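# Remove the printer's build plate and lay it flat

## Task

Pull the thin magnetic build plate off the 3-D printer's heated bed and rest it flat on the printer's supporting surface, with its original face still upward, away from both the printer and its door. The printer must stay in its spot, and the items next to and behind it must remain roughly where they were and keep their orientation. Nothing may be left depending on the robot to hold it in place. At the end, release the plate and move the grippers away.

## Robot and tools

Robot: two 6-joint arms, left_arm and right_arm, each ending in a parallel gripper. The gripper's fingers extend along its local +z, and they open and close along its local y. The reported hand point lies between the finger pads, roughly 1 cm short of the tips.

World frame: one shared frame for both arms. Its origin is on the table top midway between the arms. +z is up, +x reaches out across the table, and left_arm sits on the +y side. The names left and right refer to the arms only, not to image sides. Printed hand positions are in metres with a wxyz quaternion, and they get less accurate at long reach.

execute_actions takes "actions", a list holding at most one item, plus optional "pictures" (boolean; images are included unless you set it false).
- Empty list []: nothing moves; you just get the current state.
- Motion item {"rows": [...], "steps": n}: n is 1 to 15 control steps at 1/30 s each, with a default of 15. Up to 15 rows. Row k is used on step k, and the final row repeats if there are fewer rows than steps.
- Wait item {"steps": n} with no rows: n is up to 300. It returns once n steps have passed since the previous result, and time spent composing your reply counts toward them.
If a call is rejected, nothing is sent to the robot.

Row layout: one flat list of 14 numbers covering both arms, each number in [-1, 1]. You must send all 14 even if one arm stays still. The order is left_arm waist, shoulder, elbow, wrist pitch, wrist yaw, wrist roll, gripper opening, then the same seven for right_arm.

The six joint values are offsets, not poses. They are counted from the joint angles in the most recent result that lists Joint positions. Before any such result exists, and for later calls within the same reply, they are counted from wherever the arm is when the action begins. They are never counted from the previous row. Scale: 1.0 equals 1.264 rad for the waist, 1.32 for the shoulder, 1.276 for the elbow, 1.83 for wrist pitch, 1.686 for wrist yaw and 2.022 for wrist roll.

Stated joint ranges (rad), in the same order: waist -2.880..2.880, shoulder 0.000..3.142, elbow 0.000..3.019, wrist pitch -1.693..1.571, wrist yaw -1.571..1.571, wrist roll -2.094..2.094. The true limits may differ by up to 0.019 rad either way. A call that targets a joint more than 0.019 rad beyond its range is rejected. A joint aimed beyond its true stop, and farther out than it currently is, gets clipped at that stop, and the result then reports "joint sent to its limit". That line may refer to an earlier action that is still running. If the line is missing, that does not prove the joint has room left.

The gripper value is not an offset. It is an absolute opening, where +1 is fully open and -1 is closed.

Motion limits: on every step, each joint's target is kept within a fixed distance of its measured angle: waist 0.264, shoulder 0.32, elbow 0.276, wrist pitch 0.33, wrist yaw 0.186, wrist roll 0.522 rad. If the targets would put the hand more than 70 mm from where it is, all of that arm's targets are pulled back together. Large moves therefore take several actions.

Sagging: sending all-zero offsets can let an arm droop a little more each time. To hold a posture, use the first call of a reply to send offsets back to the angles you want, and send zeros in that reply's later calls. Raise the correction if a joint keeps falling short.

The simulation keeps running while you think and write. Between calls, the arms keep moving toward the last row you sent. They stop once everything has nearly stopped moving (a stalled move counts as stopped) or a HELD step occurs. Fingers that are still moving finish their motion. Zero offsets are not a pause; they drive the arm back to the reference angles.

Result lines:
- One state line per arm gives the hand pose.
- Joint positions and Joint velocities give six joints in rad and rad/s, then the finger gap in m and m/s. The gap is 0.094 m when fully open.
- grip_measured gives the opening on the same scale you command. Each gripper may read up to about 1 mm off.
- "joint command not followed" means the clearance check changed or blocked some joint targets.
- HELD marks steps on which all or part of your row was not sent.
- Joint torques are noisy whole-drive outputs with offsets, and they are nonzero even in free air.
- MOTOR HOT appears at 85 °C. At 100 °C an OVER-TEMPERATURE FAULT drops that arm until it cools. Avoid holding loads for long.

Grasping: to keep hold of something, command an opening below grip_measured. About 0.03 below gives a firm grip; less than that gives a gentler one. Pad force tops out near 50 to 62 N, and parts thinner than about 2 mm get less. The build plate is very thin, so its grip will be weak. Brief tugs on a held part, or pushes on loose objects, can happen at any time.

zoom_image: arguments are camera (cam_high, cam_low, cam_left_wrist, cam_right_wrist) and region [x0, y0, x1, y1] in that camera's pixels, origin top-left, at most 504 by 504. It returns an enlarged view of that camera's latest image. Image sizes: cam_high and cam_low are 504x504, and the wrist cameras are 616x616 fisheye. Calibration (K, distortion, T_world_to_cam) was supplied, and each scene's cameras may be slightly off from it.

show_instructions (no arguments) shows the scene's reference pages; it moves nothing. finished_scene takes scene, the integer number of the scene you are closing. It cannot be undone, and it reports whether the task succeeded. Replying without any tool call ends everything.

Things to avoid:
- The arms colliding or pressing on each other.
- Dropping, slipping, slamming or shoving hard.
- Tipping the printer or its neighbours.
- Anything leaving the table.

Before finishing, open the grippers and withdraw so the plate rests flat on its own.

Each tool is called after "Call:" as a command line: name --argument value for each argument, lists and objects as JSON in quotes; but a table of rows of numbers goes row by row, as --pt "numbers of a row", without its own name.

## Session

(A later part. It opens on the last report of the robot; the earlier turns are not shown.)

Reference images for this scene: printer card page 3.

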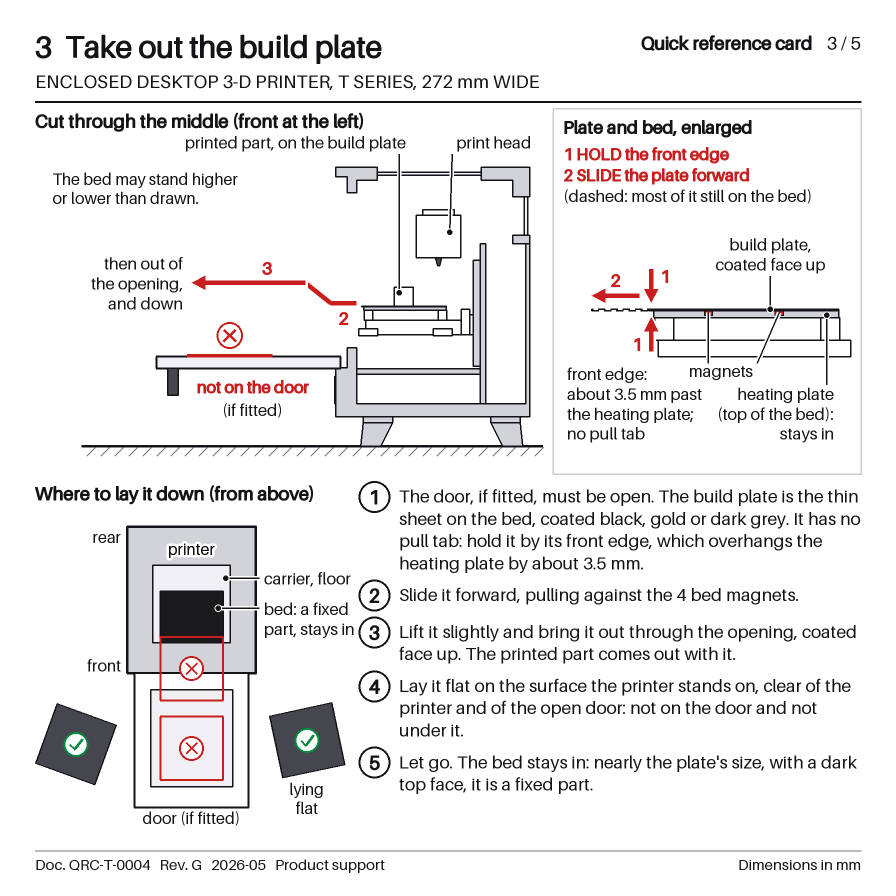

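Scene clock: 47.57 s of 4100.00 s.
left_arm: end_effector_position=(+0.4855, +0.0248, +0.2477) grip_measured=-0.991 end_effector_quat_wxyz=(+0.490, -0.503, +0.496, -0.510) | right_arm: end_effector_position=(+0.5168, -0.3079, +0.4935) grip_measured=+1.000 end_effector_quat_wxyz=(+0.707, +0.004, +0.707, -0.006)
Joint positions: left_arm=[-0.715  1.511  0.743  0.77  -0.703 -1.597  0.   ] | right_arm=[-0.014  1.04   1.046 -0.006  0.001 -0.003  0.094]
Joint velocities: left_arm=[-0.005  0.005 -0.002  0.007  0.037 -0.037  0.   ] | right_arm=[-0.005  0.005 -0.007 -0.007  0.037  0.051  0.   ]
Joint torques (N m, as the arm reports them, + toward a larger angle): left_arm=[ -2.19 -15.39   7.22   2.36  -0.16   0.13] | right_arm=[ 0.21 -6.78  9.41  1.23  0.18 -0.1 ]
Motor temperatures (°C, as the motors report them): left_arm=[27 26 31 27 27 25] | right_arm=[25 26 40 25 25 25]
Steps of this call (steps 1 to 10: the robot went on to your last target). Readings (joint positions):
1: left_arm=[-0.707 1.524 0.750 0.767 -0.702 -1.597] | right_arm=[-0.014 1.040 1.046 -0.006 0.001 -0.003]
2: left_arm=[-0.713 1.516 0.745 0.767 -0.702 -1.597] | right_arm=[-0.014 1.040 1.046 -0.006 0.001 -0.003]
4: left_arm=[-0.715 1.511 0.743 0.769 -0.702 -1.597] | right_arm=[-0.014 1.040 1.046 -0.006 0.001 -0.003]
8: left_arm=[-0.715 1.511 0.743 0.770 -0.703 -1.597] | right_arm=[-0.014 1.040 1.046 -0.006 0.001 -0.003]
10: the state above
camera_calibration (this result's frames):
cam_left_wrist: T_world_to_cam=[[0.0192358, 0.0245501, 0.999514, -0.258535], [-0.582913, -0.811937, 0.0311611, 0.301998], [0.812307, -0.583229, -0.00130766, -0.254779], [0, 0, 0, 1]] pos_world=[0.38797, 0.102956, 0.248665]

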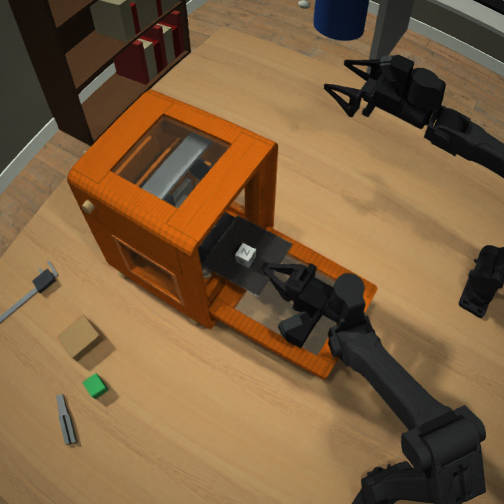

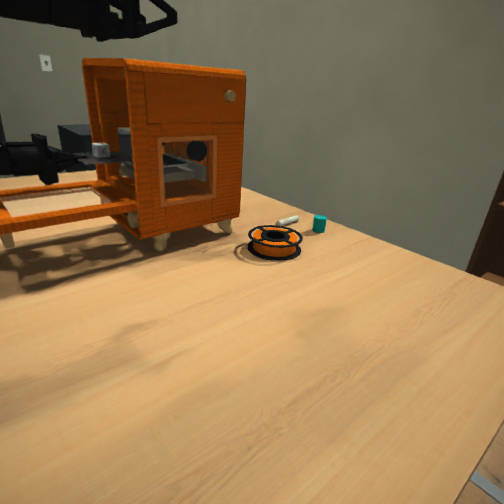

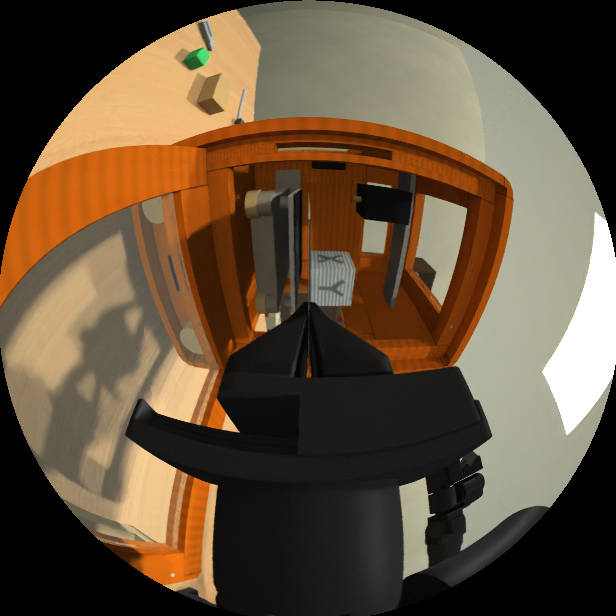

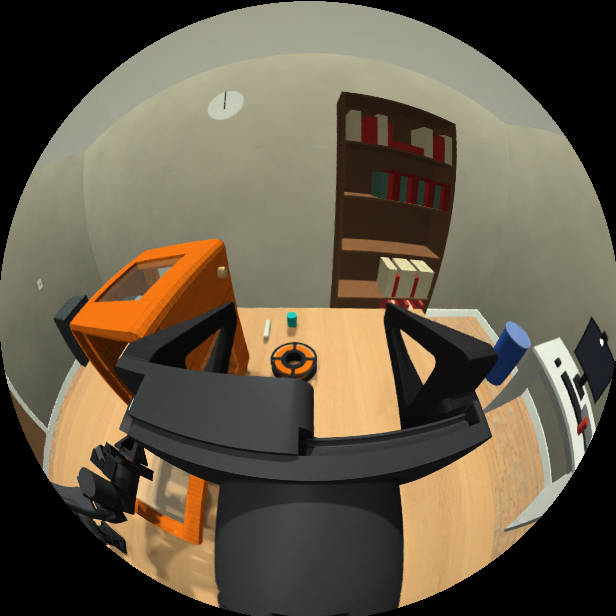

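Call:
execute_actions --actions '[{"rows":[[-0.008,-0.015,0,0.005,-0.002,0,-1,0,0,0,0,0,0,1],[-0.011,-0.022,-0.005,0.003,-0.005,0,-1,0,0,0,0,0,0,1],[-0.015,-0.032,-0.012,0,-0.009,0,-1,0,0,0,0,0,0,1],[-0.021,-0.044,-0.021,-0.004,-0.014,0,-1,0,0,0,0,0,0,1],[-0.028,-0.058,-0.032,-0.008,-0.02,0,-1,0,0,0,0,0,0,1],[-0.036,-0.073,-0.044,-0.011,-0.026,0,-1,0,0,0,0,0,0,1],[-0.044,-0.089,-0.056,-0.015,-0.033,0,-1,0,0,0,0,0,0,1],[-0.052,-0.106,-0.069,-0.019,-0.04,0,-1,0,0,0,0,0,0,1],[-0.06,-0.123,-0.082,-0.023,-0.047,0,-1,0,0,0,0,0,0,1],[-0.068,-0.139,-0.095,-0.027,-0.054,0,-1,0,0,0,0,0,0,1],[-0.076,-0.155,-0.107,-0.03,-0.06,0,-1,0,0,0,0,0,0,1],[-0.083,-0.17,-0.118,-0.033,-0.066,0,-1,0,0,0,0,0,0,1],[-0.089,-0.183,-0.128,-0.036,-0.071,0,-1,0,0,0,0,0,0,1],[-0.093,-0.193,-0.136,-0.038,-0.075,0,-1,0,0,0,0,0,0,1],[-0.096,-0.2,-0.142,-0.04,-0.078,0,-1,0,0,0,0,0,0,1]]}]' --pictures false

Call:
execute_actions --actions '[{"steps":5}]' --pictures false

Call:
execute_actions --actions '[{"rows":[[0,-0.018,-0.003,0,0,0,-1,0,0,0,0,0,0,1],[0,-0.03,-0.011,-0.004,0,0,-1,0,0,0,0,0,0,1],[0,-0.047,-0.022,-0.009,0,0,-1,0,0,0,0,0,0,1],[0,-0.068,-0.035,-0.015,0,0,-1,0,0,0,0,0,0,1],[0,-0.093,-0.051,-0.023,0,0,-1,0,0,0,0,0,0,1],[0,-0.12,-0.068,-0.032,0,0,-1,0,0,0,0,0,0,1],[0,-0.15,-0.086,-0.042,0,0,-1,0,0,0,0,0,0,1],[0,-0.182,-0.104,-0.053,0,0,-1,0,0,0,0,0,0,1],[0,-0.214,-0.122,-0.064,0,0,-1,0,0,0,0,0,0,1],[0,-0.245,-0.139,-0.075,0,0,-1,0,0,0,0,0,0,1],[0,-0.275,-0.154,-0.086,0,0,-1,0,0,0,0,0,0,1],[0,-0.302,-0.168,-0.096,0,0,-1,0,0,0,0,0,0,1],[0,-0.325,-0.18,-0.105,0,0,-1,0,0,0,0,0,0,1],[0,-0.342,-0.188,-0.112,0,0,-1,0,0,0,0,0,0,1],[0,-0.352,-0.193,-0.116,0,0,-1,0,0,0,0,0,0,1]]}]' --pictures false

Call:
execute_actions --actions '[{"steps":10}]'

Scene clock: 51.87 s of 4100.00 s.
left_arm: end_effector_position=(+0.4056, +0.0479, +0.2650) grip_measured=-0.991 end_effector_quat_wxyz=(+0.494, -0.507, +0.493, -0.506) | right_arm: end_effector_position=(+0.5168, -0.3079, +0.4935) grip_measured=+1.000 end_effector_quat_wxyz=(+0.707, +0.004, +0.707, -0.006)
Joint positions: left_arm=[-0.823  1.283  0.577  0.706 -0.826 -1.597  0.   ] | right_arm=[-0.014  1.04   1.046 -0.006  0.001 -0.003  0.094]
Joint velocities: left_arm=[-0.23  -0.601 -0.276 -0.1   -0.154  0.037 -0.001] | right_arm=[-0.005 -0.015 -0.012  0.012 -0.007 -0.007  0.   ]
Joint torques (N m, as the arm reports them, + toward a larger angle): left_arm=[ -2.53 -10.57   7.42   1.3   -0.16   0.11] | right_arm=[ 0.24 -6.86  9.43  1.24  0.18 -0.09]
Motor temperatures (°C, as the motors report them): left_arm=[27 26 30 27 27 24] | right_arm=[25 26 40 25 25 25]
Steps of this call (steps 1 to 30: the robot went on to your last target; steps 31 to 90: nothing new was sent; then 0.80 s passed at rest; steps 91 to 105: all 15 steps of this action). Readings (joint positions):
91: left_arm=[-0.715 1.511 0.743 0.770 -0.703 -1.597] | right_arm=[-0.014 1.040 1.046 -0.006 0.001 -0.003]
92: left_arm=[-0.716 1.511 0.743 0.770 -0.705 -1.597] | right_arm=[-0.014 1.040 1.046 -0.006 0.001 -0.003]
94: left_arm=[-0.718 1.506 0.735 0.769 -0.716 -1.597] | right_arm=[-0.014 1.040 1.046 -0.006 0.001 -0.003]
98: left_arm=[-0.744 1.452 0.682 0.746 -0.757 -1.597] | right_arm=[-0.014 1.040 1.046 -0.006 0.001 -0.003]
105: the state above

Scene clock: 52.03 s of 4100.00 s.
left_arm: end_effector_position=(+0.3974, +0.0515, +0.2723) grip_measured=-0.991 end_effector_quat_wxyz=(+0.493, -0.507, +0.488, -0.512) | right_arm: end_effector_position=(+0.5168, -0.3079, +0.4935) grip_measured=+1.000 end_effector_quat_wxyz=(+0.707, +0.004, +0.707, -0.006)
Joint positions: left_arm=[-0.832  1.247  0.562  0.701 -0.832 -1.597  0.   ] | right_arm=[-0.014  1.04   1.046 -0.006  0.001 -0.003  0.094]
Joint velocities: left_arm=[ 0.005  0.005 -0.002 -0.042 -0.051 -0.066  0.001] | right_arm=[-0.005 -0.015 -0.007  0.017 -0.022  0.037  0.   ]
Joint torques (N m, as the arm reports them, + toward a larger angle): left_arm=[-2.58 -9.62  7.37  1.44 -0.12  0.11] | right_arm=[ 0.19 -6.74  9.43  1.23  0.18 -0.09]
Motor temperatures (°C, as the motors report them): left_arm=[27 26 30 27 27 24] | right_arm=[25 26 40 25 25 25]
Steps of this call (steps 1 to 5: the robot went on to your last target). Readings (joint positions):
1: left_arm=[-0.829 1.266 0.569 0.704 -0.830 -1.597] | right_arm=[-0.014 1.040 1.046 -0.006 0.001 -0.003]
2: left_arm=[-0.832 1.254 0.564 0.702 -0.831 -1.597] | right_arm=[-0.014 1.040 1.046 -0.006 0.001 -0.003]
4: left_arm=[-0.832 1.247 0.562 0.701 -0.832 -1.597] | right_arm=[-0.014 1.040 1.046 -0.006 0.001 -0.003]
5: the state above

Scene clock: 52.53 s of 4100.00 s.
left_arm: end_effector_position=(+0.3215, +0.1350, +0.2820) grip_measured=-0.991 end_effector_quat_wxyz=(+0.493, -0.507, +0.481, -0.519) | right_arm: end_effector_position=(+0.5168, -0.3079, +0.4935) grip_measured=+1.000 end_effector_quat_wxyz=(+0.707, +0.004, +0.707, -0.006)
Joint positions: left_arm=[-0.832  0.81   0.33   0.515 -0.832 -1.597  0.   ] | right_arm=[-0.014  1.04   1.046 -0.006  0.001 -0.003  0.094]
Joint velocities: left_arm=[-0.005 -0.904 -0.325 -0.359 -0.007  0.007 -0.001] | right_arm=[-0.005 -0.005  0.002 -0.027 -0.007 -0.095  0.   ]
Joint torques (N m, as the arm reports them, + toward a larger angle): left_arm=[-2.29 -0.73  8.73  1.49 -0.03  0.13] | right_arm=[ 0.28 -6.83  9.42  1.22  0.17 -0.1 ]
Motor temperatures (°C, as the motors report them): left_arm=[27 26 30 27 27 24] | right_arm=[25 26 40 25 25 25]
Steps of this call (steps 1 to 15: all 15 steps of this action). Readings (joint positions):
1: left_arm=[-0.832 1.247 0.561 0.700 -0.832 -1.597] | right_arm=[-0.014 1.040 1.046 -0.006 0.001 -0.003]
2: left_arm=[-0.832 1.245 0.559 0.699 -0.832 -1.597] | right_arm=[-0.014 1.040 1.046 -0.006 0.001 -0.003]
4: left_arm=[-0.832 1.230 0.545 0.689 -0.832 -1.597] | right_arm=[-0.014 1.040 1.046 -0.006 0.001 -0.003]
8: left_arm=[-0.832 1.120 0.469 0.636 -0.832 -1.597] | right_arm=[-0.014 1.040 1.046 -0.006 0.001 -0.003]
15: the state above

Scene clock: 52.87 s of 4100.00 s.
left_arm: end_effector_position=(+0.3166, +0.1404, +0.2769) grip_measured=-0.991 end_effector_quat_wxyz=(+0.493, -0.507, +0.486, -0.514) | right_arm: end_effector_position=(+0.5168, -0.3079, +0.4935) grip_measured=+1.000 end_effector_quat_wxyz=(+0.707, +0.004, +0.707, -0.006)
Joint positions: left_arm=[-0.832  0.78   0.313  0.488 -0.833 -1.597  0.   ] | right_arm=[-0.014  1.04   1.046 -0.006  0.001 -0.003  0.094]
Joint velocities: left_arm=[ 0.005  0.005 -0.002 -0.022 -0.022  0.051 -0.   ] | right_arm=[-0.005 -0.015 -0.002 -0.002  0.066  0.007  0.   ]
Joint torques (N m, as the arm reports them, + toward a larger angle): left_arm=[-2.38 -2.86  8.54  1.49 -0.04  0.13] | right_arm=[ 0.19 -6.92  9.42  1.24  0.18 -0.09]
Motor temperatures (°C, as the motors report them): left_arm=[27 26 30 27 27 24] | right_arm=[25 26 40 25 25 25]
Steps of this call (steps 1 to 10: the robot went on to your last target). Readings (joint positions):
1: left_arm=[-0.832 0.785 0.321 0.506 -0.833 -1.597] | right_arm=[-0.014 1.040 1.046 -0.006 0.001 -0.003]
2: left_arm=[-0.832 0.770 0.315 0.500 -0.833 -1.597] | right_arm=[-0.014 1.040 1.046 -0.006 0.001 -0.003]
4: left_arm=[-0.832 0.766 0.313 0.494 -0.833 -1.597] | right_arm=[-0.014 1.040 1.046 -0.006 0.001 -0.003]
8: left_arm=[-0.832 0.778 0.313 0.489 -0.833 -1.597] | right_arm=[-0.014 1.040 1.046 -0.006 0.001 -0.003]
10: the state above
camera_calibration (this result's frames):
cam_left_wrist: T_world_to_cam=[[0.00683567, 0.0385603, 0.999233, -0.285253], [-0.573052, -0.818749, 0.0355156, 0.293087], [0.819491, -0.572855, 0.0165003, -0.0588112], [0, 0, 0, 1]] pos_world=[0.218099, 0.217274, 0.275596]

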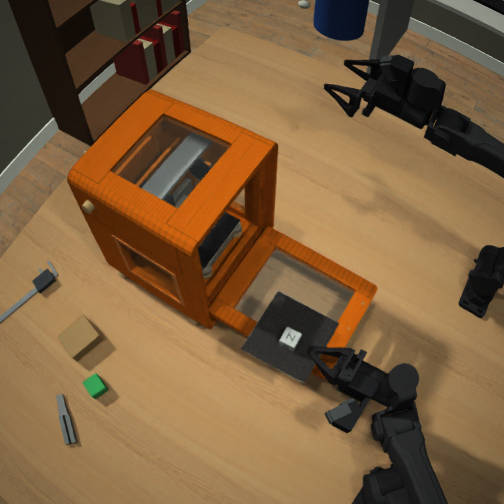

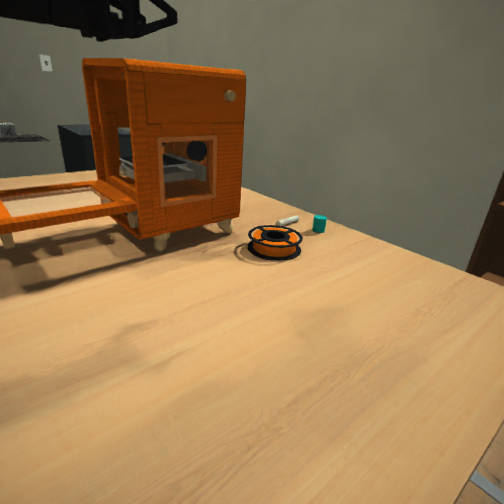

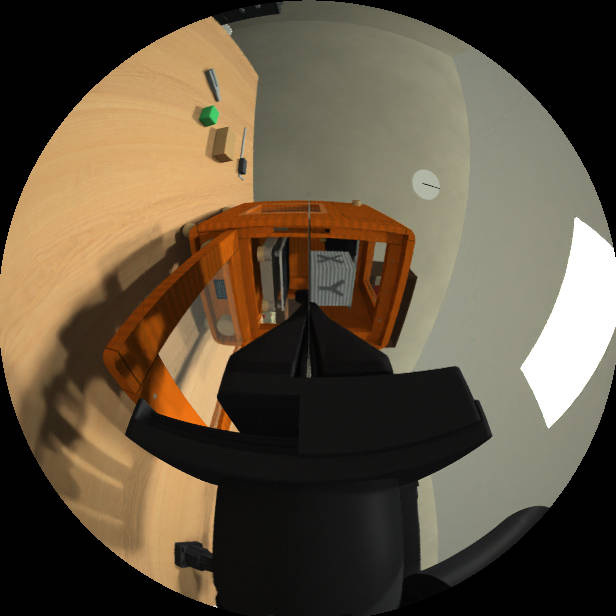

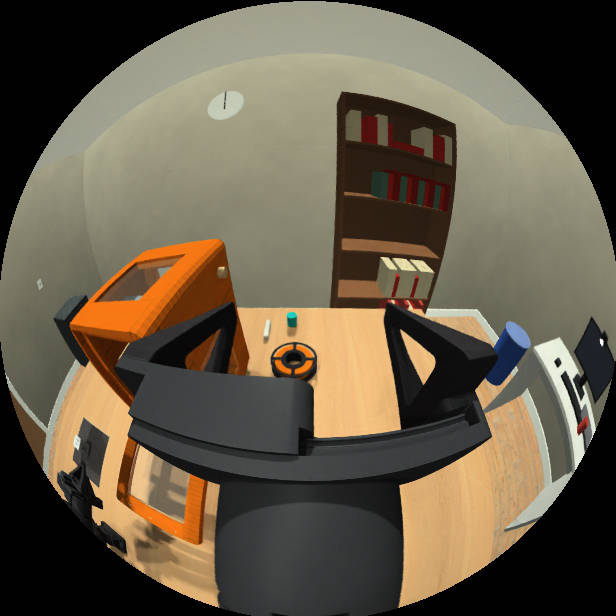

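Call:
execute_actions --actions '[{"rows":[[0.01,0,0.015,0.004,0.004,0,-1,0,0,0,0,0,0,1],[0.02,0,0.015,0.004,0.011,0,-1,0,0,0,0,0,0,1],[0.035,0,0.015,0.004,0.021,0,-1,0,0,0,0,0,0,1],[0.055,0,0.015,0.004,0.035,0,-1,0,0,0,0,0,0,1],[0.08,0,0.015,0.004,0.052,0.005,-1,0,0,0,0,0,0,1],[0.11,0,0.015,0.004,0.073,0.005,-1,0,0,0,0,0,0,1],[0.14,0,0.015,0.004,0.095,0.01,-1,0,0,0,0,0,0,1],[0.175,0,0.015,0.004,0.12,0.01,-1,0,0,0,0,0,0,1],[0.21,0,0.015,0.004,0.145,0.015,-1,0,0,0,0,0,0,1],[0.245,0,0.015,0.004,0.17,0.015,-1,0,0,0,0,0,0,1],[0.275,0,0.015,0.004,0.192,0.02,-1,0,0,0,0,0,0,1],[0.3,0,0.015,0.004,0.21,0.02,-1,0,0,0,0,0,0,1],[0.325,0,0.015,0.004,0.228,0.02,-1,0,0,0,0,0,0,1],[0.34,0,0.015,0.004,0.24,0.02,-1,0,0,0,0,0,0,1],[0.35,0,0.015,0.004,0.249,0.02,-1,0,0,0,0,0,0,1]]}]' --pictures false

Call:
execute_actions --actions '[{"rows":[[0.03,0,0.015,0.004,0.015,0,-1,0,0,0,0,0,0,1],[0.045,0,0.015,0.004,0.025,0,-1,0,0,0,0,0,0,1],[0.06,0,0.015,0.004,0.037,0,-1,0,0,0,0,0,0,1],[0.08,0,0.015,0.004,0.052,0,-1,0,0,0,0,0,0,1],[0.105,0,0.015,0.004,0.07,0,-1,0,0,0,0,0,0,1],[0.135,0,0.015,0.004,0.09,0,-1,0,0,0,0,0,0,1],[0.165,0,0.015,0.004,0.112,0,-1,0,0,0,0,0,0,1],[0.195,0,0.015,0.004,0.135,0,-1,0,0,0,0,0,0,1],[0.225,0,0.015,0.004,0.158,0,-1,0,0,0,0,0,0,1],[0.255,0,0.015,0.004,0.18,0,-1,0,0,0,0,0,0,1],[0.285,0,0.015,0.004,0.2,0,-1,0,0,0,0,0,0,1],[0.31,0,0.015,0.004,0.218,0,-1,0,0,0,0,0,0,1],[0.335,0,0.015,0.004,0.234,0,-1,0,0,0,0,0,0,1],[0.35,0,0.015,0.004,0.246,0,-1,0,0,0,0,0,0,1],[0.36,0,0.015,0.004,0.254,0,-1,0,0,0,0,0,0,1]]}]' --pictures false

Call:
execute_actions --actions '[{"steps":8}]' --pictures false

Scene clock: 56.83 s of 4100.00 s.
left_arm: end_effector_position=(+0.3685, +0.2146, +0.2777) grip_measured=-0.991 end_effector_quat_wxyz=(+0.505, -0.503, +0.488, -0.504) | right_arm: end_effector_position=(+0.5168, -0.3079, +0.4935) grip_measured=+1.000 end_effector_quat_wxyz=(+0.707, +0.004, +0.707, -0.006)
Joint positions: left_arm=[-0.419  0.78   0.313  0.488 -0.435 -1.577  0.   ] | right_arm=[-0.014  1.04   1.046 -0.006  0.001 -0.003  0.094]
Joint velocities: left_arm=[ 0.737 -0.015  0.002 -0.002  0.505  0.022  0.   ] | right_arm=[-0.005  0.005 -0.017  0.002 -0.081  0.022  0.   ]
Joint torques (N m, as the arm reports them, + toward a larger angle): left_arm=[-3.58 -3.28  9.83  1.93  0.1   0.25] | right_arm=[ 0.21 -6.84  9.43  1.22  0.18 -0.09]
Motor temperatures (°C, as the motors report them): left_arm=[27 26 30 27 27 24] | right_arm=[25 26 40 25 25 25]
Steps of this call (steps 1 to 30: the robot went on to your last target; steps 31 to 90: nothing new was sent; then 0.47 s passed at rest; steps 91 to 105: all 15 steps of this action). Readings (joint positions):
91: left_arm=[-0.832 0.780 0.313 0.488 -0.832 -1.597] | right_arm=[-0.014 1.040 1.046 -0.006 0.001 -0.003]
92: left_arm=[-0.831 0.780 0.313 0.488 -0.825 -1.597] | right_arm=[-0.014 1.040 1.046 -0.006 0.001 -0.003]
94: left_arm=[-0.816 0.780 0.313 0.488 -0.793 -1.597] | right_arm=[-0.014 1.040 1.046 -0.006 0.001 -0.003]
98: left_arm=[-0.706 0.780 0.313 0.488 -0.665 -1.595] | right_arm=[-0.014 1.040 1.046 -0.006 0.001 -0.003]
105: the state above

Scene clock: 57.33 s of 4100.00 s.
left_arm: end_effector_position=(+0.3873, +0.3058, +0.2780) grip_measured=-0.991 end_effector_quat_wxyz=(+0.512, -0.504, +0.485, -0.499) | right_arm: end_effector_position=(+0.5168, -0.3079, +0.4935) grip_measured=+1.000 end_effector_quat_wxyz=(+0.707, +0.004, +0.707, -0.006)
Joint positions: left_arm=[ 0.004  0.78   0.313  0.488 -0.028 -1.577  0.   ] | right_arm=[-0.014  1.04   1.046 -0.006  0.001 -0.003  0.094]
Joint velocities: left_arm=[ 0.757 -0.015 -0.017 -0.012  0.476  0.007  0.   ] | right_arm=[ 0.005 -0.005  0.002  0.007 -0.022 -0.022  0.   ]
Joint torques (N m, as the arm reports them, + toward a larger angle): left_arm=[-3.5  -3.28  9.98  2.05  0.09  0.1 ] | right_arm=[ 0.32 -6.85  9.4   1.22  0.17 -0.09]
Motor temperatures (°C, as the motors report them): left_arm=[27 26 30 27 27 24] | right_arm=[25 26 40 25 25 25]
Steps of this call (steps 1 to 15: all 15 steps of this action). Readings (joint positions):
1: left_arm=[-0.399 0.780 0.313 0.488 -0.424 -1.577] | right_arm=[-0.014 1.040 1.046 -0.006 0.001 -0.003]
2: left_arm=[-0.384 0.780 0.313 0.488 -0.412 -1.577] | right_arm=[-0.014 1.040 1.046 -0.006 0.001 -0.003]
4: left_arm=[-0.359 0.780 0.313 0.488 -0.371 -1.577] | right_arm=[-0.014 1.040 1.046 -0.006 0.001 -0.003]
8: left_arm=[-0.261 0.780 0.313 0.488 -0.240 -1.577] | right_arm=[-0.014 1.040 1.046 -0.006 0.001 -0.003]
15: the state above

Scene clock: 57.60 s of 4100.00 s.
left_arm: end_effector_position=(+0.3870, +0.3171, +0.2780) grip_measured=-0.991 end_effector_quat_wxyz=(+0.516, -0.509, +0.480, -0.494) | right_arm: end_effector_position=(+0.5168, -0.3079, +0.4935) grip_measured=+1.000 end_effector_quat_wxyz=(+0.707, +0.004, +0.707, -0.006)
Joint positions: left_arm=[ 0.041  0.78   0.313  0.488 -0.01  -1.577  0.   ] | right_arm=[-0.014  1.04   1.046 -0.006  0.001 -0.003  0.094]
Joint velocities: left_arm=[-0.005 -0.015 -0.012  0.002 -0.007  0.022 -0.001] | right_arm=[-0.005 -0.024  0.002 -0.022 -0.007 -0.051  0.   ]
Joint torques (N m, as the arm reports them, + toward a larger angle): left_arm=[-2.62 -3.58 10.04  2.05  0.08  0.11] | right_arm=[ 0.32 -6.85  9.45  1.22  0.18 -0.1 ]
Motor temperatures (°C, as the motors report them): left_arm=[27 26 30 27 27 24] | right_arm=[25 26 40 25 25 25]
Steps of this call (steps 1 to 8: the robot went on to your last target). Readings (joint positions):
1: left_arm=[0.024 0.780 0.313 0.488 -0.020 -1.577] | right_arm=[-0.014 1.040 1.046 -0.006 0.001 -0.003]
2: left_arm=[0.036 0.780 0.313 0.488 -0.017 -1.577] | right_arm=[-0.014 1.040 1.046 -0.006 0.001 -0.003]
4: left_arm=[0.041 0.780 0.313 0.488 -0.014 -1.577] | right_arm=[-0.014 1.040 1.046 -0.006 0.001 -0.003]
8: the state above

Call:
execute_actions --actions '[{"rows":[[0,0.008,0.035,0.01,0,0,-1,0,0,0,0,0,0,1],[0,0.018,0.04,0.015,0,0,-1,0,0,0,0,0,0,1],[0,0.032,0.044,0.022,0,0,-1,0,0,0,0,0,0,1],[0,0.05,0.048,0.031,0,0,-1,0,0,0,0,0,0,1],[0,0.072,0.052,0.042,0,0,-1,0,0,0,0,0,0,1],[0,0.097,0.056,0.054,0,0,-1,0,0,0,0,0,0,1],[0,0.124,0.06,0.067,0,0,-1,0,0,0,0,0,0,1],[0,0.153,0.064,0.081,0,0,-1,0,0,0,0,0,0,1],[0,0.183,0.068,0.095,0,0,-1,0,0,0,0,0,0,1],[0,0.213,0.072,0.109,0,0,-1,0,0,0,0,0,0,1],[0,0.241,0.076,0.122,0,0,-1,0,0,0,0,0,0,1],[0,0.267,0.08,0.134,0,0,-1,0,0,0,0,0,0,1],[0,0.29,0.084,0.145,0,0,-1,0,0,0,0,0,0,1],[0,0.308,0.088,0.154,0,0,-1,0,0,0,0,0,0,1],[0,0.32,0.092,0.16,0,0,-1,0,0,0,0,0,0,1]]}]' --pictures false

Call:
execute_actions --actions '[{"steps":6}]' --pictures false

Call:
execute_actions --actions '[{"rows":[[0,0.008,0.02,0.012,0,0,-1,0,0,0,0,0,0,1],[0,0.018,0.02,0.016,0,0,-1,0,0,0,0,0,0,1],[0,0.032,0.02,0.022,0,0,-1,0,0,0,0,0,0,1],[0,0.05,0.02,0.029,0,0,-1,0,0,0,0,0,0,1],[0,0.072,0.02,0.037,0,0,-1,0,0,0,0,0,0,1],[0,0.097,0.02,0.047,0,0,-1,0,0,0,0,0,0,1],[0,0.124,0.02,0.057,0,0,-1,0,0,0,0,0,0,1],[0,0.153,0.02,0.068,0,0,-1,0,0,0,0,0,0,1],[0,0.183,0.02,0.079,0,0,-1,0,0,0,0,0,0,1],[0,0.212,0.02,0.09,0,0,-1,0,0,0,0,0,0,1],[0,0.238,0.02,0.1,0,0,-1,0,0,0,0,0,0,1],[0,0.262,0.02,0.11,0,0,-1,0,0,0,0,0,0,1],[0,0.282,0.02,0.119,0,0,-1,0,0,0,0,0,0,1],[0,0.297,0.02,0.126,0,0,-1,0,0,0,0,0,0,1],[0,0.305,0.02,0.13,0,0,-1,0,0,0,0,0,0,1]]}]' --pictures false

Call:
execute_actions --actions '[{"steps":10}]'

Scene clock: 62.17 s of 4100.00 s.
left_arm: end_effector_position=(+0.4456, +0.3195, +0.2052) grip_measured=-0.991 end_effector_quat_wxyz=(-0.487, +0.537, -0.508, +0.465) | right_arm: end_effector_position=(+0.5168, -0.3079, +0.4935) grip_measured=+1.000 end_effector_quat_wxyz=(+0.707, +0.004, +0.707, -0.006)
Joint positions: left_arm=[ 0.041  1.177  0.362  0.721 -0.01  -1.577  0.   ] | right_arm=[-0.014  1.04   1.046 -0.006  0.001 -0.003  0.094]
Joint velocities: left_arm=[-0.005  0.864  0.139  0.452 -0.007 -0.066  0.   ] | right_arm=[ 0.015  0.005 -0.007  0.012 -0.081 -0.037  0.   ]
Joint torques (N m, as the arm reports them, + toward a larger angle): left_arm=[-2.55 -9.7  11.26  2.84 -0.06  0.11] | right_arm=[ 0.27 -6.86  9.43  1.24  0.18 -0.09]
Motor temperatures (°C, as the motors report them): left_arm=[27 26 31 27 27 24] | right_arm=[25 26 40 25 25 25]
Steps of this call (steps 1 to 30: the robot went on to your last target; steps 31 to 90: nothing new was sent; then 1.07 s passed at rest; steps 91 to 105: all 15 steps of this action). Readings (joint positions):
91: left_arm=[0.041 0.781 0.313 0.488 -0.010 -1.577] | right_arm=[-0.014 1.040 1.046 -0.006 0.001 -0.003]
92: left_arm=[0.041 0.783 0.313 0.489 -0.010 -1.577] | right_arm=[-0.014 1.040 1.046 -0.006 0.001 -0.003]
94: left_arm=[0.041 0.799 0.313 0.501 -0.010 -1.577] | right_arm=[-0.014 1.040 1.046 -0.006 0.001 -0.003]
98: left_arm=[0.041 0.900 0.318 0.570 -0.010 -1.577] | right_arm=[-0.014 1.040 1.046 -0.006 0.001 -0.003]
105: the state above

Scene clock: 62.37 s of 4100.00 s.
left_arm: end_effector_position=(+0.4526, +0.3198, +0.1955) grip_measured=-0.991 end_effector_quat_wxyz=(-0.484, +0.540, -0.511, +0.462) | right_arm: end_effector_position=(+0.5168, -0.3079, +0.4935) grip_measured=+1.000 end_effector_quat_wxyz=(+0.707, +0.004, +0.707, -0.006)
Joint positions: left_arm=[ 0.041  1.226  0.371  0.749 -0.01  -1.577  0.   ] | right_arm=[-0.014  1.04   1.046 -0.006  0.001 -0.003  0.094]
Joint velocities: left_arm=[-0.005 -0.034  0.037  0.11  -0.11   0.022 -0.001] | right_arm=[-0.015 -0.015  0.007 -0.002 -0.007  0.007  0.   ]
Joint torques (N m, as the arm reports them, + toward a larger angle): left_arm=[-2.39 -9.97 10.89  2.8  -0.05  0.12] | right_arm=[ 0.23 -6.85  9.43  1.23  0.18 -0.1 ]
Motor temperatures (°C, as the motors report them): left_arm=[27 26 31 27 27 24] | right_arm=[25 26 40 25 25 25]
Steps of this call (steps 1 to 6: the robot went on to your last target). Readings (joint positions):
1: left_arm=[0.041 1.202 0.366 0.733 -0.010 -1.577] | right_arm=[-0.014 1.040 1.046 -0.006 0.001 -0.003]
2: left_arm=[0.041 1.218 0.369 0.739 -0.010 -1.577] | right_arm=[-0.014 1.040 1.046 -0.006 0.001 -0.003]
4: left_arm=[0.041 1.227 0.370 0.744 -0.010 -1.577] | right_arm=[-0.014 1.040 1.046 -0.006 0.001 -0.003]
6: the state above

Scene clock: 62.87 s of 4100.00 s.
left_arm: end_effector_position=(+0.4628, +0.3202, +0.0684) grip_measured=-0.991 end_effector_quat_wxyz=(-0.426, +0.587, -0.556, +0.406) | right_arm: end_effector_position=(+0.5168, -0.3079, +0.4935) grip_measured=+1.000 end_effector_quat_wxyz=(+0.707, +0.004, +0.707, -0.006)
Joint positions: left_arm=[ 0.041  1.615  0.371  0.932 -0.01  -1.577  0.   ] | right_arm=[-0.014  1.04   1.046 -0.006  0.001 -0.003  0.094]
Joint velocities: left_arm=[ 0.005  0.786 -0.002  0.271 -0.066  0.022  0.   ] | right_arm=[ 0.005  0.005 -0.012 -0.002  0.007  0.022  0.   ]
Joint torques (N m, as the arm reports them, + toward a larger angle): left_arm=[ -2.47 -14.36   5.93   3.12  -0.07   0.11] | right_arm=[ 0.22 -6.9   9.42  1.24  0.18 -0.09]
Motor temperatures (°C, as the motors report them): left_arm=[27 26 31 27 27 24] | right_arm=[25 26 40 25 25 25]
Steps of this call (steps 1 to 15: all 15 steps of this action). Readings (joint positions):
1: left_arm=[0.041 1.226 0.371 0.751 -0.010 -1.577] | right_arm=[-0.014 1.040 1.046 -0.006 0.001 -0.003]
2: left_arm=[0.041 1.227 0.371 0.752 -0.010 -1.577] | right_arm=[-0.014 1.040 1.046 -0.006 0.001 -0.003]
4: left_arm=[0.041 1.243 0.371 0.763 -0.010 -1.577] | right_arm=[-0.014 1.040 1.046 -0.006 0.001 -0.003]
8: left_arm=[0.041 1.342 0.371 0.821 -0.010 -1.577] | right_arm=[-0.014 1.040 1.046 -0.006 0.001 -0.003]
15: the state above

Scene clock: 63.20 s of 4100.00 s.
left_arm: end_effector_position=(+0.4628, +0.3202, +0.0597) grip_measured=-0.991 end_effector_quat_wxyz=(-0.425, +0.588, -0.557, +0.404) | right_arm: end_effector_position=(+0.5168, -0.3079, +0.4935) grip_measured=+1.000 end_effector_quat_wxyz=(+0.707, +0.004, +0.707, -0.006)
Joint positions: left_arm=[ 0.041  1.651  0.371  0.962 -0.01  -1.577  0.   ] | right_arm=[-0.014  1.04   1.046 -0.006  0.001 -0.003  0.094]
Joint velocities: left_arm=[-0.005  0.005 -0.012 -0.002  0.051  0.051 -0.002] | right_arm=[ 0.005  0.005 -0.007 -0.002  0.022 -0.022  0.   ]
Joint torques (N m, as the arm reports them, + toward a larger angle): left_arm=[ -2.36 -13.44   5.74   2.77  -0.08   0.11] | right_arm=[ 0.19 -6.79  9.44  1.23  0.17 -0.09]
Motor temperatures (°C, as the motors report them): left_arm=[27 26 31 27 27 24] | right_arm=[25 26 40 25 25 25]
Steps of this call (steps 1 to 10: the robot went on to your last target). Readings (joint positions):
1: left_arm=[0.041 1.638 0.371 0.939 -0.010 -1.577] | right_arm=[-0.014 1.040 1.046 -0.006 0.001 -0.003]
2: left_arm=[0.041 1.651 0.371 0.943 -0.010 -1.577] | right_arm=[-0.014 1.040 1.046 -0.006 0.001 -0.003]
4: left_arm=[0.041 1.656 0.371 0.955 -0.010 -1.577] | right_arm=[-0.014 1.040 1.046 -0.006 0.001 -0.003]
8: left_arm=[0.041 1.651 0.371 0.962 -0.010 -1.577] | right_arm=[-0.014 1.040 1.046 -0.006 0.001 -0.003]
10: the state above
camera_calibration (this result's frames):
cam_left_wrist: T_world_to_cam=[[0.331555, 0.016304, 0.943295, -0.216013], [-0.497703, -0.846378, 0.189565, 0.49657], [0.801475, -0.532332, -0.272507, -0.059367], [0, 0, 0, 1]] pos_world=[0.366346, 0.392205, 0.0934535]

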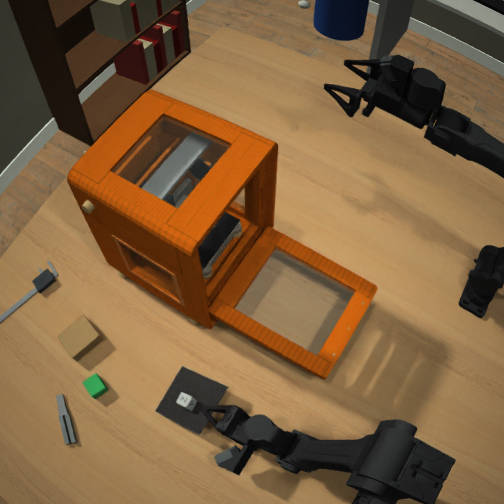

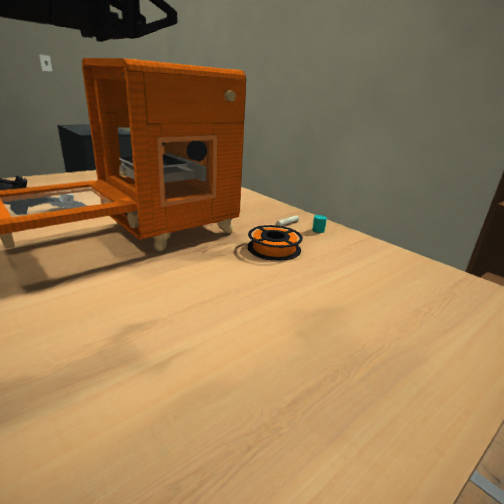

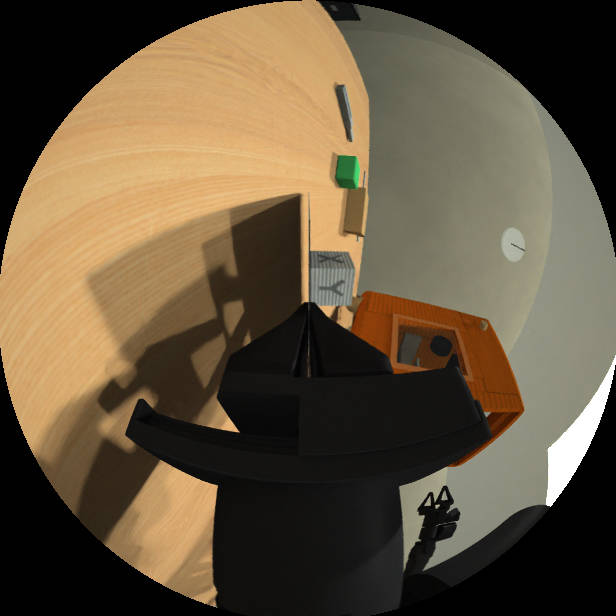

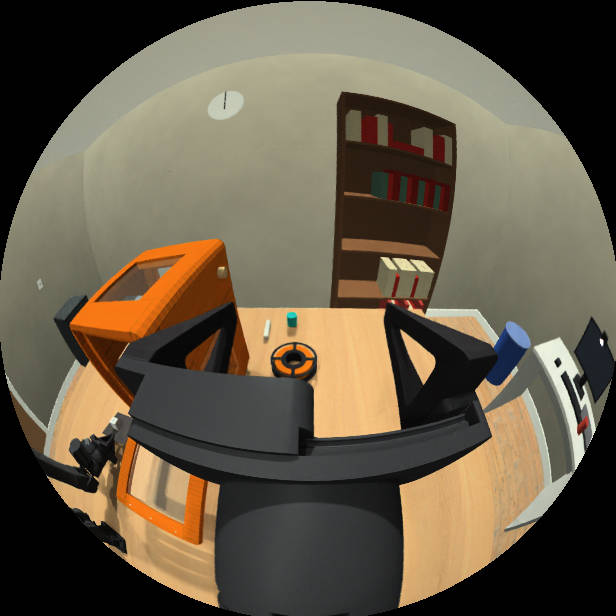

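Call:
execute_actions --actions '[{"rows":[[0,0,0.02,-0.002,0,0,-1,0,0,0,0,0,0,1],[0,0,0.02,-0.005,0,0,-1,0,0,0,0,0,0,1],[0,0,0.02,-0.008,0,0,-1,0,0,0,0,0,0,1],[0,0,0.02,-0.01,0,0,-1,0,0,0,0,0,0,1],[0,0,0.02,-0.01,0,0,-1,0,0,0,0,0,0,1],[0,0,0.02,-0.01,0,0,-0.97,0,0,0,0,0,0,1],[0,0,0.02,-0.01,0,0,-0.94,0,0,0,0,0,0,1],[0,0,0.02,-0.01,0,0,-0.9,0,0,0,0,0,0,1],[0,0,0.02,-0.01,0,0,-0.85,0,0,0,0,0,0,1],[0,0,0.02,-0.01,0,0,-0.8,0,0,0,0,0,0,1],[0,0,0.02,-0.01,0,0,-0.74,0,0,0,0,0,0,1],[0,0,0.02,-0.01,0,0,-0.68,0,0,0,0,0,0,1],[0,0,0.02,-0.01,0,0,-0.62,0,0,0,0,0,0,1],[0,0,0.02,-0.01,0,0,-0.56,0,0,0,0,0,0,1],[0,0,0.02,-0.01,0,0,-0.5,0,0,0,0,0,0,1]]}]' --pictures false

Call:
execute_actions --actions '[{"rows":[[0,-0.016,0.036,0,0,0,-0.5,0,0,0,0,0,0,1],[0,-0.024,0.04,-0.012,0,0,-0.5,0,0,0,0,0,0,1],[0,-0.033,0.044,-0.03,0,0,-0.5,0,0,0,0,0,0,1],[0,-0.043,0.048,-0.052,0,0,-0.5,0,0,0,0,0,0,1],[0,-0.053,0.052,-0.076,0,0,-0.5,0,0,0,0,0,0,1],[0,-0.063,0.056,-0.1,0,0,-0.5,0,0,0,0,0,0,1],[0,-0.073,0.06,-0.125,0,0,-0.5,0,0,0,0,0,0,1],[0,-0.083,0.065,-0.15,0,0,-0.5,0,0,0,0,0,0,1],[0,-0.093,0.069,-0.175,0,0,-0.5,0,0,0,0,0,0,1],[0,-0.103,0.074,-0.2,0,0,-0.5,0,0,0,0,0,0,1],[0,-0.113,0.078,-0.225,0,0,-0.5,0,0,0,0,0,0,1],[0,-0.122,0.082,-0.25,0,0,-0.5,0,0,0,0,0,0,1],[0,-0.13,0.086,-0.273,0,0,-0.5,0,0,0,0,0,0,1],[0,-0.136,0.089,-0.292,0,0,-0.5,0,0,0,0,0,0,1],[0,-0.139,0.091,-0.305,0,0,-0.5,0,0,0,0,0,0,1]]}]' --pictures false

Call:
execute_actions --actions '[{"steps":10}]'

Scene clock: 69.10 s of 4100.00 s.
left_arm: end_effector_position=(+0.4614, +0.3202, +0.0556) grip_measured=-0.531 end_effector_quat_wxyz=(-0.420, +0.592, -0.561, +0.399) | right_arm: end_effector_position=(+0.5168, -0.3079, +0.4935) grip_measured=+1.000 end_effector_quat_wxyz=(+0.707, +0.004, +0.707, -0.006)
Joint positions: left_arm=[ 0.041  1.651  0.371  0.945 -0.01  -1.577  0.022] | right_arm=[-0.014  1.04   1.046 -0.006  0.001 -0.003  0.094]
Joint velocities: left_arm=[ 0.005 -0.005  0.002  0.002 -0.051  0.125  0.057] | right_arm=[-0.005  0.005 -0.002  0.027 -0.037 -0.007  0.   ]
Joint torques (N m, as the arm reports them, + toward a larger angle): left_arm=[ -2.43 -11.29   5.74   1.67  -0.09   0.12] | right_arm=[ 0.24 -6.86  9.43  1.23  0.17 -0.09]
Motor temperatures (°C, as the motors report them): left_arm=[27 26 30 27 27 24] | right_arm=[25 26 41 25 25 25]
Steps of this call (steps 1 to 30: the robot went on to your last target; steps 31 to 90: nothing new was sent; then 2.40 s passed at rest; steps 91 to 105: all 15 steps of this action). Readings (joint positions):
91: left_arm=[0.041 1.651 0.371 0.961 -0.010 -1.577] | right_arm=[-0.014 1.040 1.046 -0.006 0.001 -0.003]
92: left_arm=[0.041 1.651 0.371 0.959 -0.010 -1.577] | right_arm=[-0.014 1.040 1.046 -0.006 0.001 -0.003]
94: left_arm=[0.041 1.651 0.371 0.951 -0.010 -1.577] | right_arm=[-0.014 1.040 1.046 -0.006 0.001 -0.003]
98: left_arm=[0.041 1.651 0.371 0.945 -0.010 -1.577] | right_arm=[-0.014 1.040 1.046 -0.006 0.001 -0.003]
105: the state above

Scene clock: 69.60 s of 4100.00 s.
left_arm: end_effector_position=(+0.4544, +0.3199, +0.0453) grip_measured=-0.502 end_effector_quat_wxyz=(-0.342, +0.640, -0.607, +0.324) | right_arm: end_effector_position=(+0.5168, -0.3079, +0.4935) grip_measured=+1.000 end_effector_quat_wxyz=(+0.707, +0.004, +0.707, -0.006)
Joint positions: left_arm=[ 0.041  1.492  0.444  0.458 -0.01  -1.577  0.023] | right_arm=[-0.014  1.04   1.046 -0.006  0.001 -0.003  0.094]
Joint velocities: left_arm=[-0.015 -0.288  0.061 -1.009  0.007 -0.051 -0.   ] | right_arm=[-0.005  0.005 -0.007 -0.012 -0.081 -0.022  0.   ]
Joint torques (N m, as the arm reports them, + toward a larger angle): left_arm=[ -2.43 -11.24   8.15   1.69  -0.1    0.1 ] | right_arm=[ 0.24 -6.89  9.44  1.22  0.18 -0.09]
Motor temperatures (°C, as the motors report them): left_arm=[27 26 30 27 27 24] | right_arm=[25 26 41 25 25 25]
Steps of this call (steps 1 to 15: all 15 steps of this action). Readings (joint positions):
1: left_arm=[0.041 1.651 0.372 0.945 -0.010 -1.577] | right_arm=[-0.014 1.040 1.046 -0.006 0.001 -0.003]
2: left_arm=[0.041 1.650 0.374 0.941 -0.010 -1.577] | right_arm=[-0.014 1.040 1.046 -0.006 0.001 -0.003]
4: left_arm=[0.041 1.641 0.385 0.905 -0.010 -1.577] | right_arm=[-0.014 1.040 1.046 -0.006 0.001 -0.003]
8: left_arm=[0.041 1.590 0.411 0.758 -0.010 -1.577] | right_arm=[-0.014 1.040 1.046 -0.006 0.001 -0.003]
15: the state above

Scene clock: 69.93 s of 4100.00 s.
left_arm: end_effector_position=(+0.4470, +0.3196, +0.0386) grip_measured=-0.502 end_effector_quat_wxyz=(-0.325, +0.648, -0.616, +0.308) | right_arm: end_effector_position=(+0.5168, -0.3079, +0.4935) grip_measured=+1.000 end_effector_quat_wxyz=(+0.707, +0.004, +0.707, -0.006)
Joint positions: left_arm=[ 0.041  1.479  0.446  0.391 -0.01  -1.577  0.023] | right_arm=[-0.014  1.04   1.046 -0.006  0.001 -0.003  0.094]
Joint velocities: left_arm=[ 0.005  0.015  0.007 -0.002 -0.007 -0.022 -0.001] | right_arm=[-0.024  0.005  0.002  0.017 -0.007 -0.022  0.   ]
Joint torques (N m, as the arm reports them, + toward a larger angle): left_arm=[ -2.31 -11.53   8.42   1.3   -0.11   0.11] | right_arm=[ 0.22 -6.83  9.43  1.23  0.18 -0.1 ]
Motor temperatures (°C, as the motors report them): left_arm=[27 26 30 27 27 24] | right_arm=[25 26 41 25 25 25]
Steps of this call (steps 1 to 10: the robot went on to your last target). Readings (joint positions):
1: left_arm=[0.041 1.485 0.446 0.430 -0.010 -1.577] | right_arm=[-0.014 1.040 1.046 -0.006 0.001 -0.003]
2: left_arm=[0.041 1.481 0.446 0.414 -0.010 -1.577] | right_arm=[-0.014 1.040 1.046 -0.006 0.001 -0.003]
4: left_arm=[0.041 1.479 0.446 0.399 -0.010 -1.577] | right_arm=[-0.014 1.040 1.046 -0.006 0.001 -0.003]
8: left_arm=[0.041 1.479 0.446 0.391 -0.010 -1.577] | right_arm=[-0.014 1.040 1.046 -0.006 0.001 -0.003]
10: the state above
camera_calibration (this result's frames):
cam_left_wrist: T_world_to_cam=[[0.614557, 0.0278575, 0.78838, -0.315072], [-0.409667, -0.842784, 0.349123, 0.445529], [0.67416, -0.53753, -0.506527, 0.0147652], [0, 0, 0, 1]] pos_world=[0.366194, 0.392199, 0.100331]

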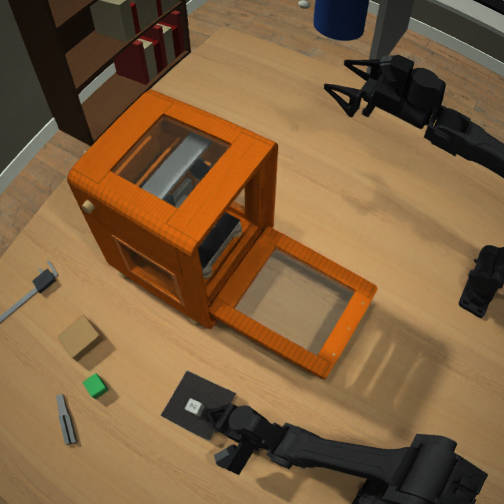

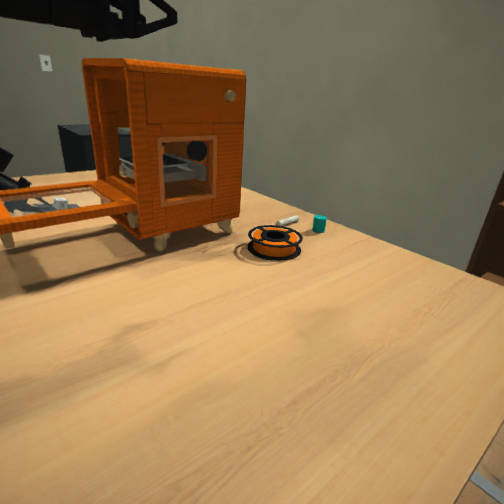

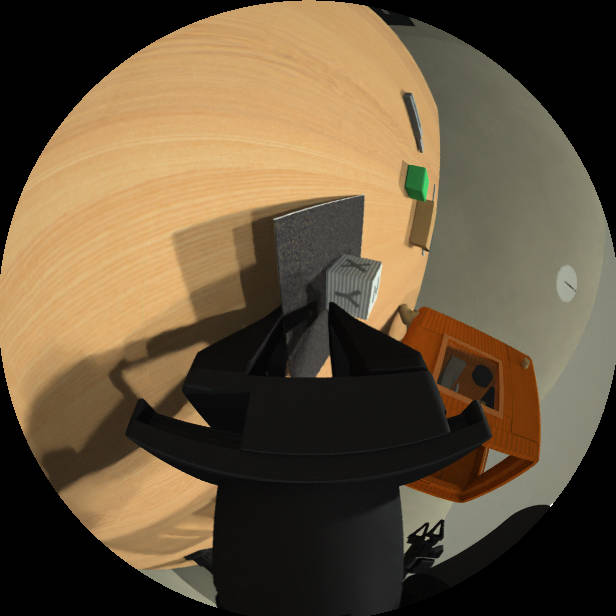

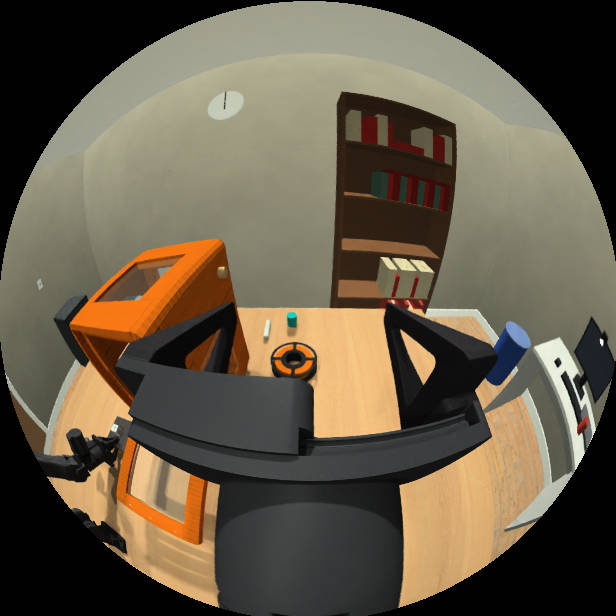

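Call:
execute_actions --actions '[{"rows":[[0,-0.012,0.034,-0.01,0,0,-0.47,0,0,0,0,0,0,1],[0,-0.017,0.041,-0.03,0,0,-0.44,0,0,0,0,0,0,1],[0,-0.022,0.049,-0.054,0,0,-0.41,0,0,0,0,0,0,1],[0,-0.028,0.057,-0.078,0,0,-0.38,0,0,0,0,0,0,1],[0,-0.033,0.065,-0.102,0,0,-0.35,0,0,0,0,0,0,1],[0,-0.038,0.074,-0.126,0,0,-0.35,0,0,0,0,0,0,1],[0,-0.043,0.082,-0.15,0,0,-0.35,0,0,0,0,0,0,1],[0,-0.048,0.091,-0.174,0,0,-0.35,0,0,0,0,0,0,1],[0,-0.053,0.1,-0.198,0,0,-0.35,0,0,0,0,0,0,1],[0,-0.057,0.108,-0.222,0,0,-0.35,0,0,0,0,0,0,1],[0,-0.061,0.117,-0.246,0,0,-0.35,0,0,0,0,0,0,1],[0,-0.065,0.126,-0.27,0,0,-0.35,0,0,0,0,0,0,1],[0,-0.069,0.134,-0.292,0,0,-0.35,0,0,0,0,0,0,1],[0,-0.072,0.141,-0.31,0,0,-0.35,0,0,0,0,0,0,1],[0,-0.074,0.146,-0.324,0,0,-0.35,0,0,0,0,0,0,1]]}]' --pictures false

Call:
execute_actions --actions '[{"steps":10}]'

Scene clock: 73.03 s of 4100.00 s.
left_arm: end_effector_position=(+0.4248, +0.3187, +0.0328) grip_measured=-0.352 end_effector_quat_wxyz=(-0.221, +0.691, -0.657, +0.206) | right_arm: end_effector_position=(+0.5168, -0.3079, +0.4935) grip_measured=+1.000 end_effector_quat_wxyz=(+0.707, +0.004, +0.707, -0.006)
Joint positions: left_arm=[ 0.041  1.402  0.575 -0.13  -0.01  -1.577  0.03 ] | right_arm=[-0.014  1.04   1.046 -0.006  0.001 -0.003  0.094]
Joint velocities: left_arm=[-0.005 -0.112  0.232 -0.999  0.037 -0.066  0.   ] | right_arm=[-0.015 -0.015 -0.007  0.017 -0.007 -0.066  0.   ]
Joint torques (N m, as the arm reports them, + toward a larger angle): left_arm=[ -2.34 -11.98   9.51   1.26  -0.13   0.08] | right_arm=[ 0.21 -6.86  9.4   1.22  0.18 -0.09]
Motor temperatures (°C, as the motors report them): left_arm=[27 26 30 27 27 24] | right_arm=[25 26 41 25 25 25]
Steps of this call (steps 1 to 30: the robot went on to your last target; steps 31 to 78: nothing new was sent; steps 79 to 93: all 15 steps of this action). Readings (joint positions):
79: left_arm=[0.041 1.479 0.446 0.388 -0.010 -1.577] | right_arm=[-0.014 1.040 1.046 -0.006 0.001 -0.003]
80: left_arm=[0.041 1.478 0.448 0.377 -0.010 -1.577] | right_arm=[-0.014 1.040 1.046 -0.006 0.001 -0.003]
82: left_arm=[0.041 1.474 0.459 0.324 -0.010 -1.577] | right_arm=[-0.014 1.040 1.046 -0.006 0.001 -0.003]
86: left_arm=[0.041 1.445 0.504 0.163 -0.010 -1.577] | right_arm=[-0.014 1.040 1.046 -0.006 0.001 -0.003]
93: the state above

Scene clock: 73.37 s of 4100.00 s.
left_arm: end_effector_position=(+0.4194, +0.3184, +0.0334) grip_measured=-0.352 end_effector_quat_wxyz=(-0.206, +0.695, -0.661, +0.192) | right_arm: end_effector_position=(+0.5168, -0.3079, +0.4935) grip_measured=+1.000 end_effector_quat_wxyz=(+0.707, +0.004, +0.707, -0.006)
Joint positions: left_arm=[ 0.041  1.393  0.589 -0.196 -0.01  -1.577  0.03 ] | right_arm=[-0.014  1.04   1.046 -0.006  0.001 -0.003  0.094]
Joint velocities: left_arm=[-0.005  0.015 -0.012 -0.022 -0.022  0.11  -0.001] | right_arm=[-0.015 -0.005 -0.012  0.002 -0.037  0.022  0.   ]
Joint torques (N m, as the arm reports them, + toward a larger angle): left_arm=[ -2.45 -11.75   9.56   0.84  -0.14   0.09] | right_arm=[ 0.22 -6.87  9.44  1.22  0.17 -0.09]
Motor temperatures (°C, as the motors report them): left_arm=[27 26 30 27 27 24] | right_arm=[25 26 41 25 25 25]
Steps of this call (steps 1 to 10: the robot went on to your last target). Readings (joint positions):
1: left_arm=[0.041 1.399 0.581 -0.157 -0.010 -1.577] | right_arm=[-0.014 1.040 1.046 -0.006 0.001 -0.003]
2: left_arm=[0.041 1.396 0.585 -0.173 -0.010 -1.577] | right_arm=[-0.014 1.040 1.046 -0.006 0.001 -0.003]
4: left_arm=[0.041 1.393 0.589 -0.187 -0.010 -1.577] | right_arm=[-0.014 1.040 1.046 -0.006 0.001 -0.003]
8: left_arm=[0.041 1.393 0.589 -0.195 -0.010 -1.577] | right_arm=[-0.014 1.040 1.046 -0.006 0.001 -0.003]
10: the state above
camera_calibration (this result's frames):
cam_left_wrist: T_world_to_cam=[[0.851315, 0.037523, 0.523311, -0.387481], [-0.259597, -0.836658, 0.4823, 0.365719], [0.455929, -0.546439, -0.702519, 0.131086], [0, 0, 0, 1]] pos_world=[0.365042, 0.392152, 0.118477]

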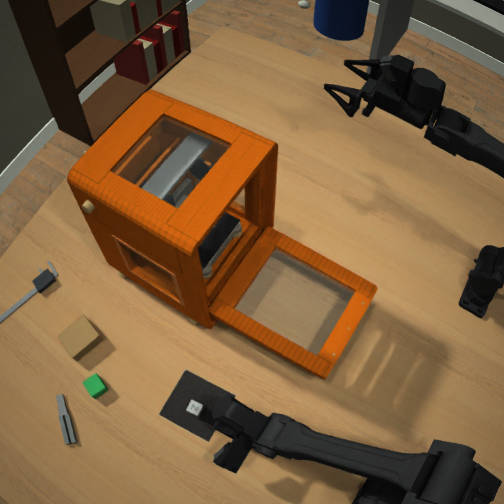

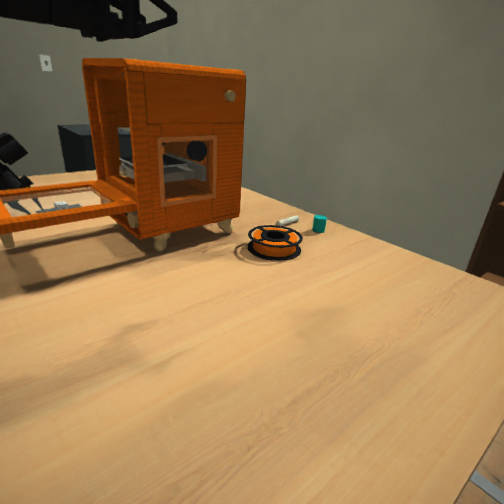

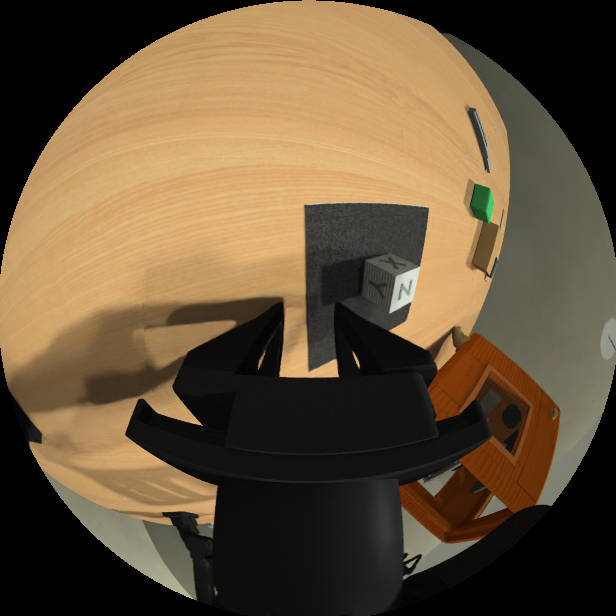

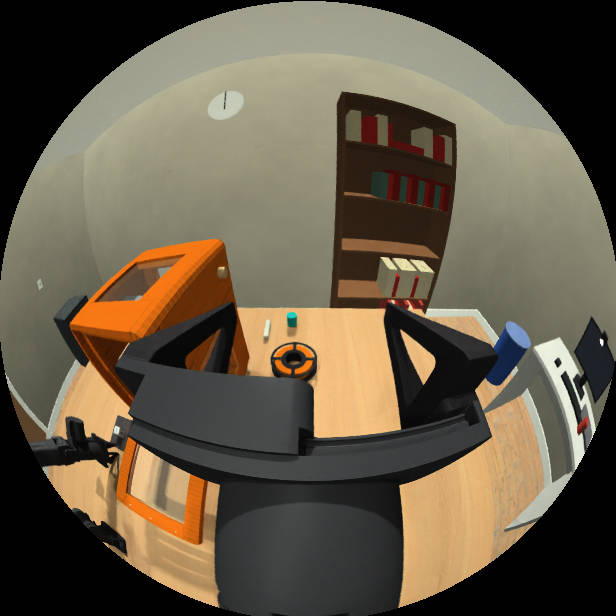

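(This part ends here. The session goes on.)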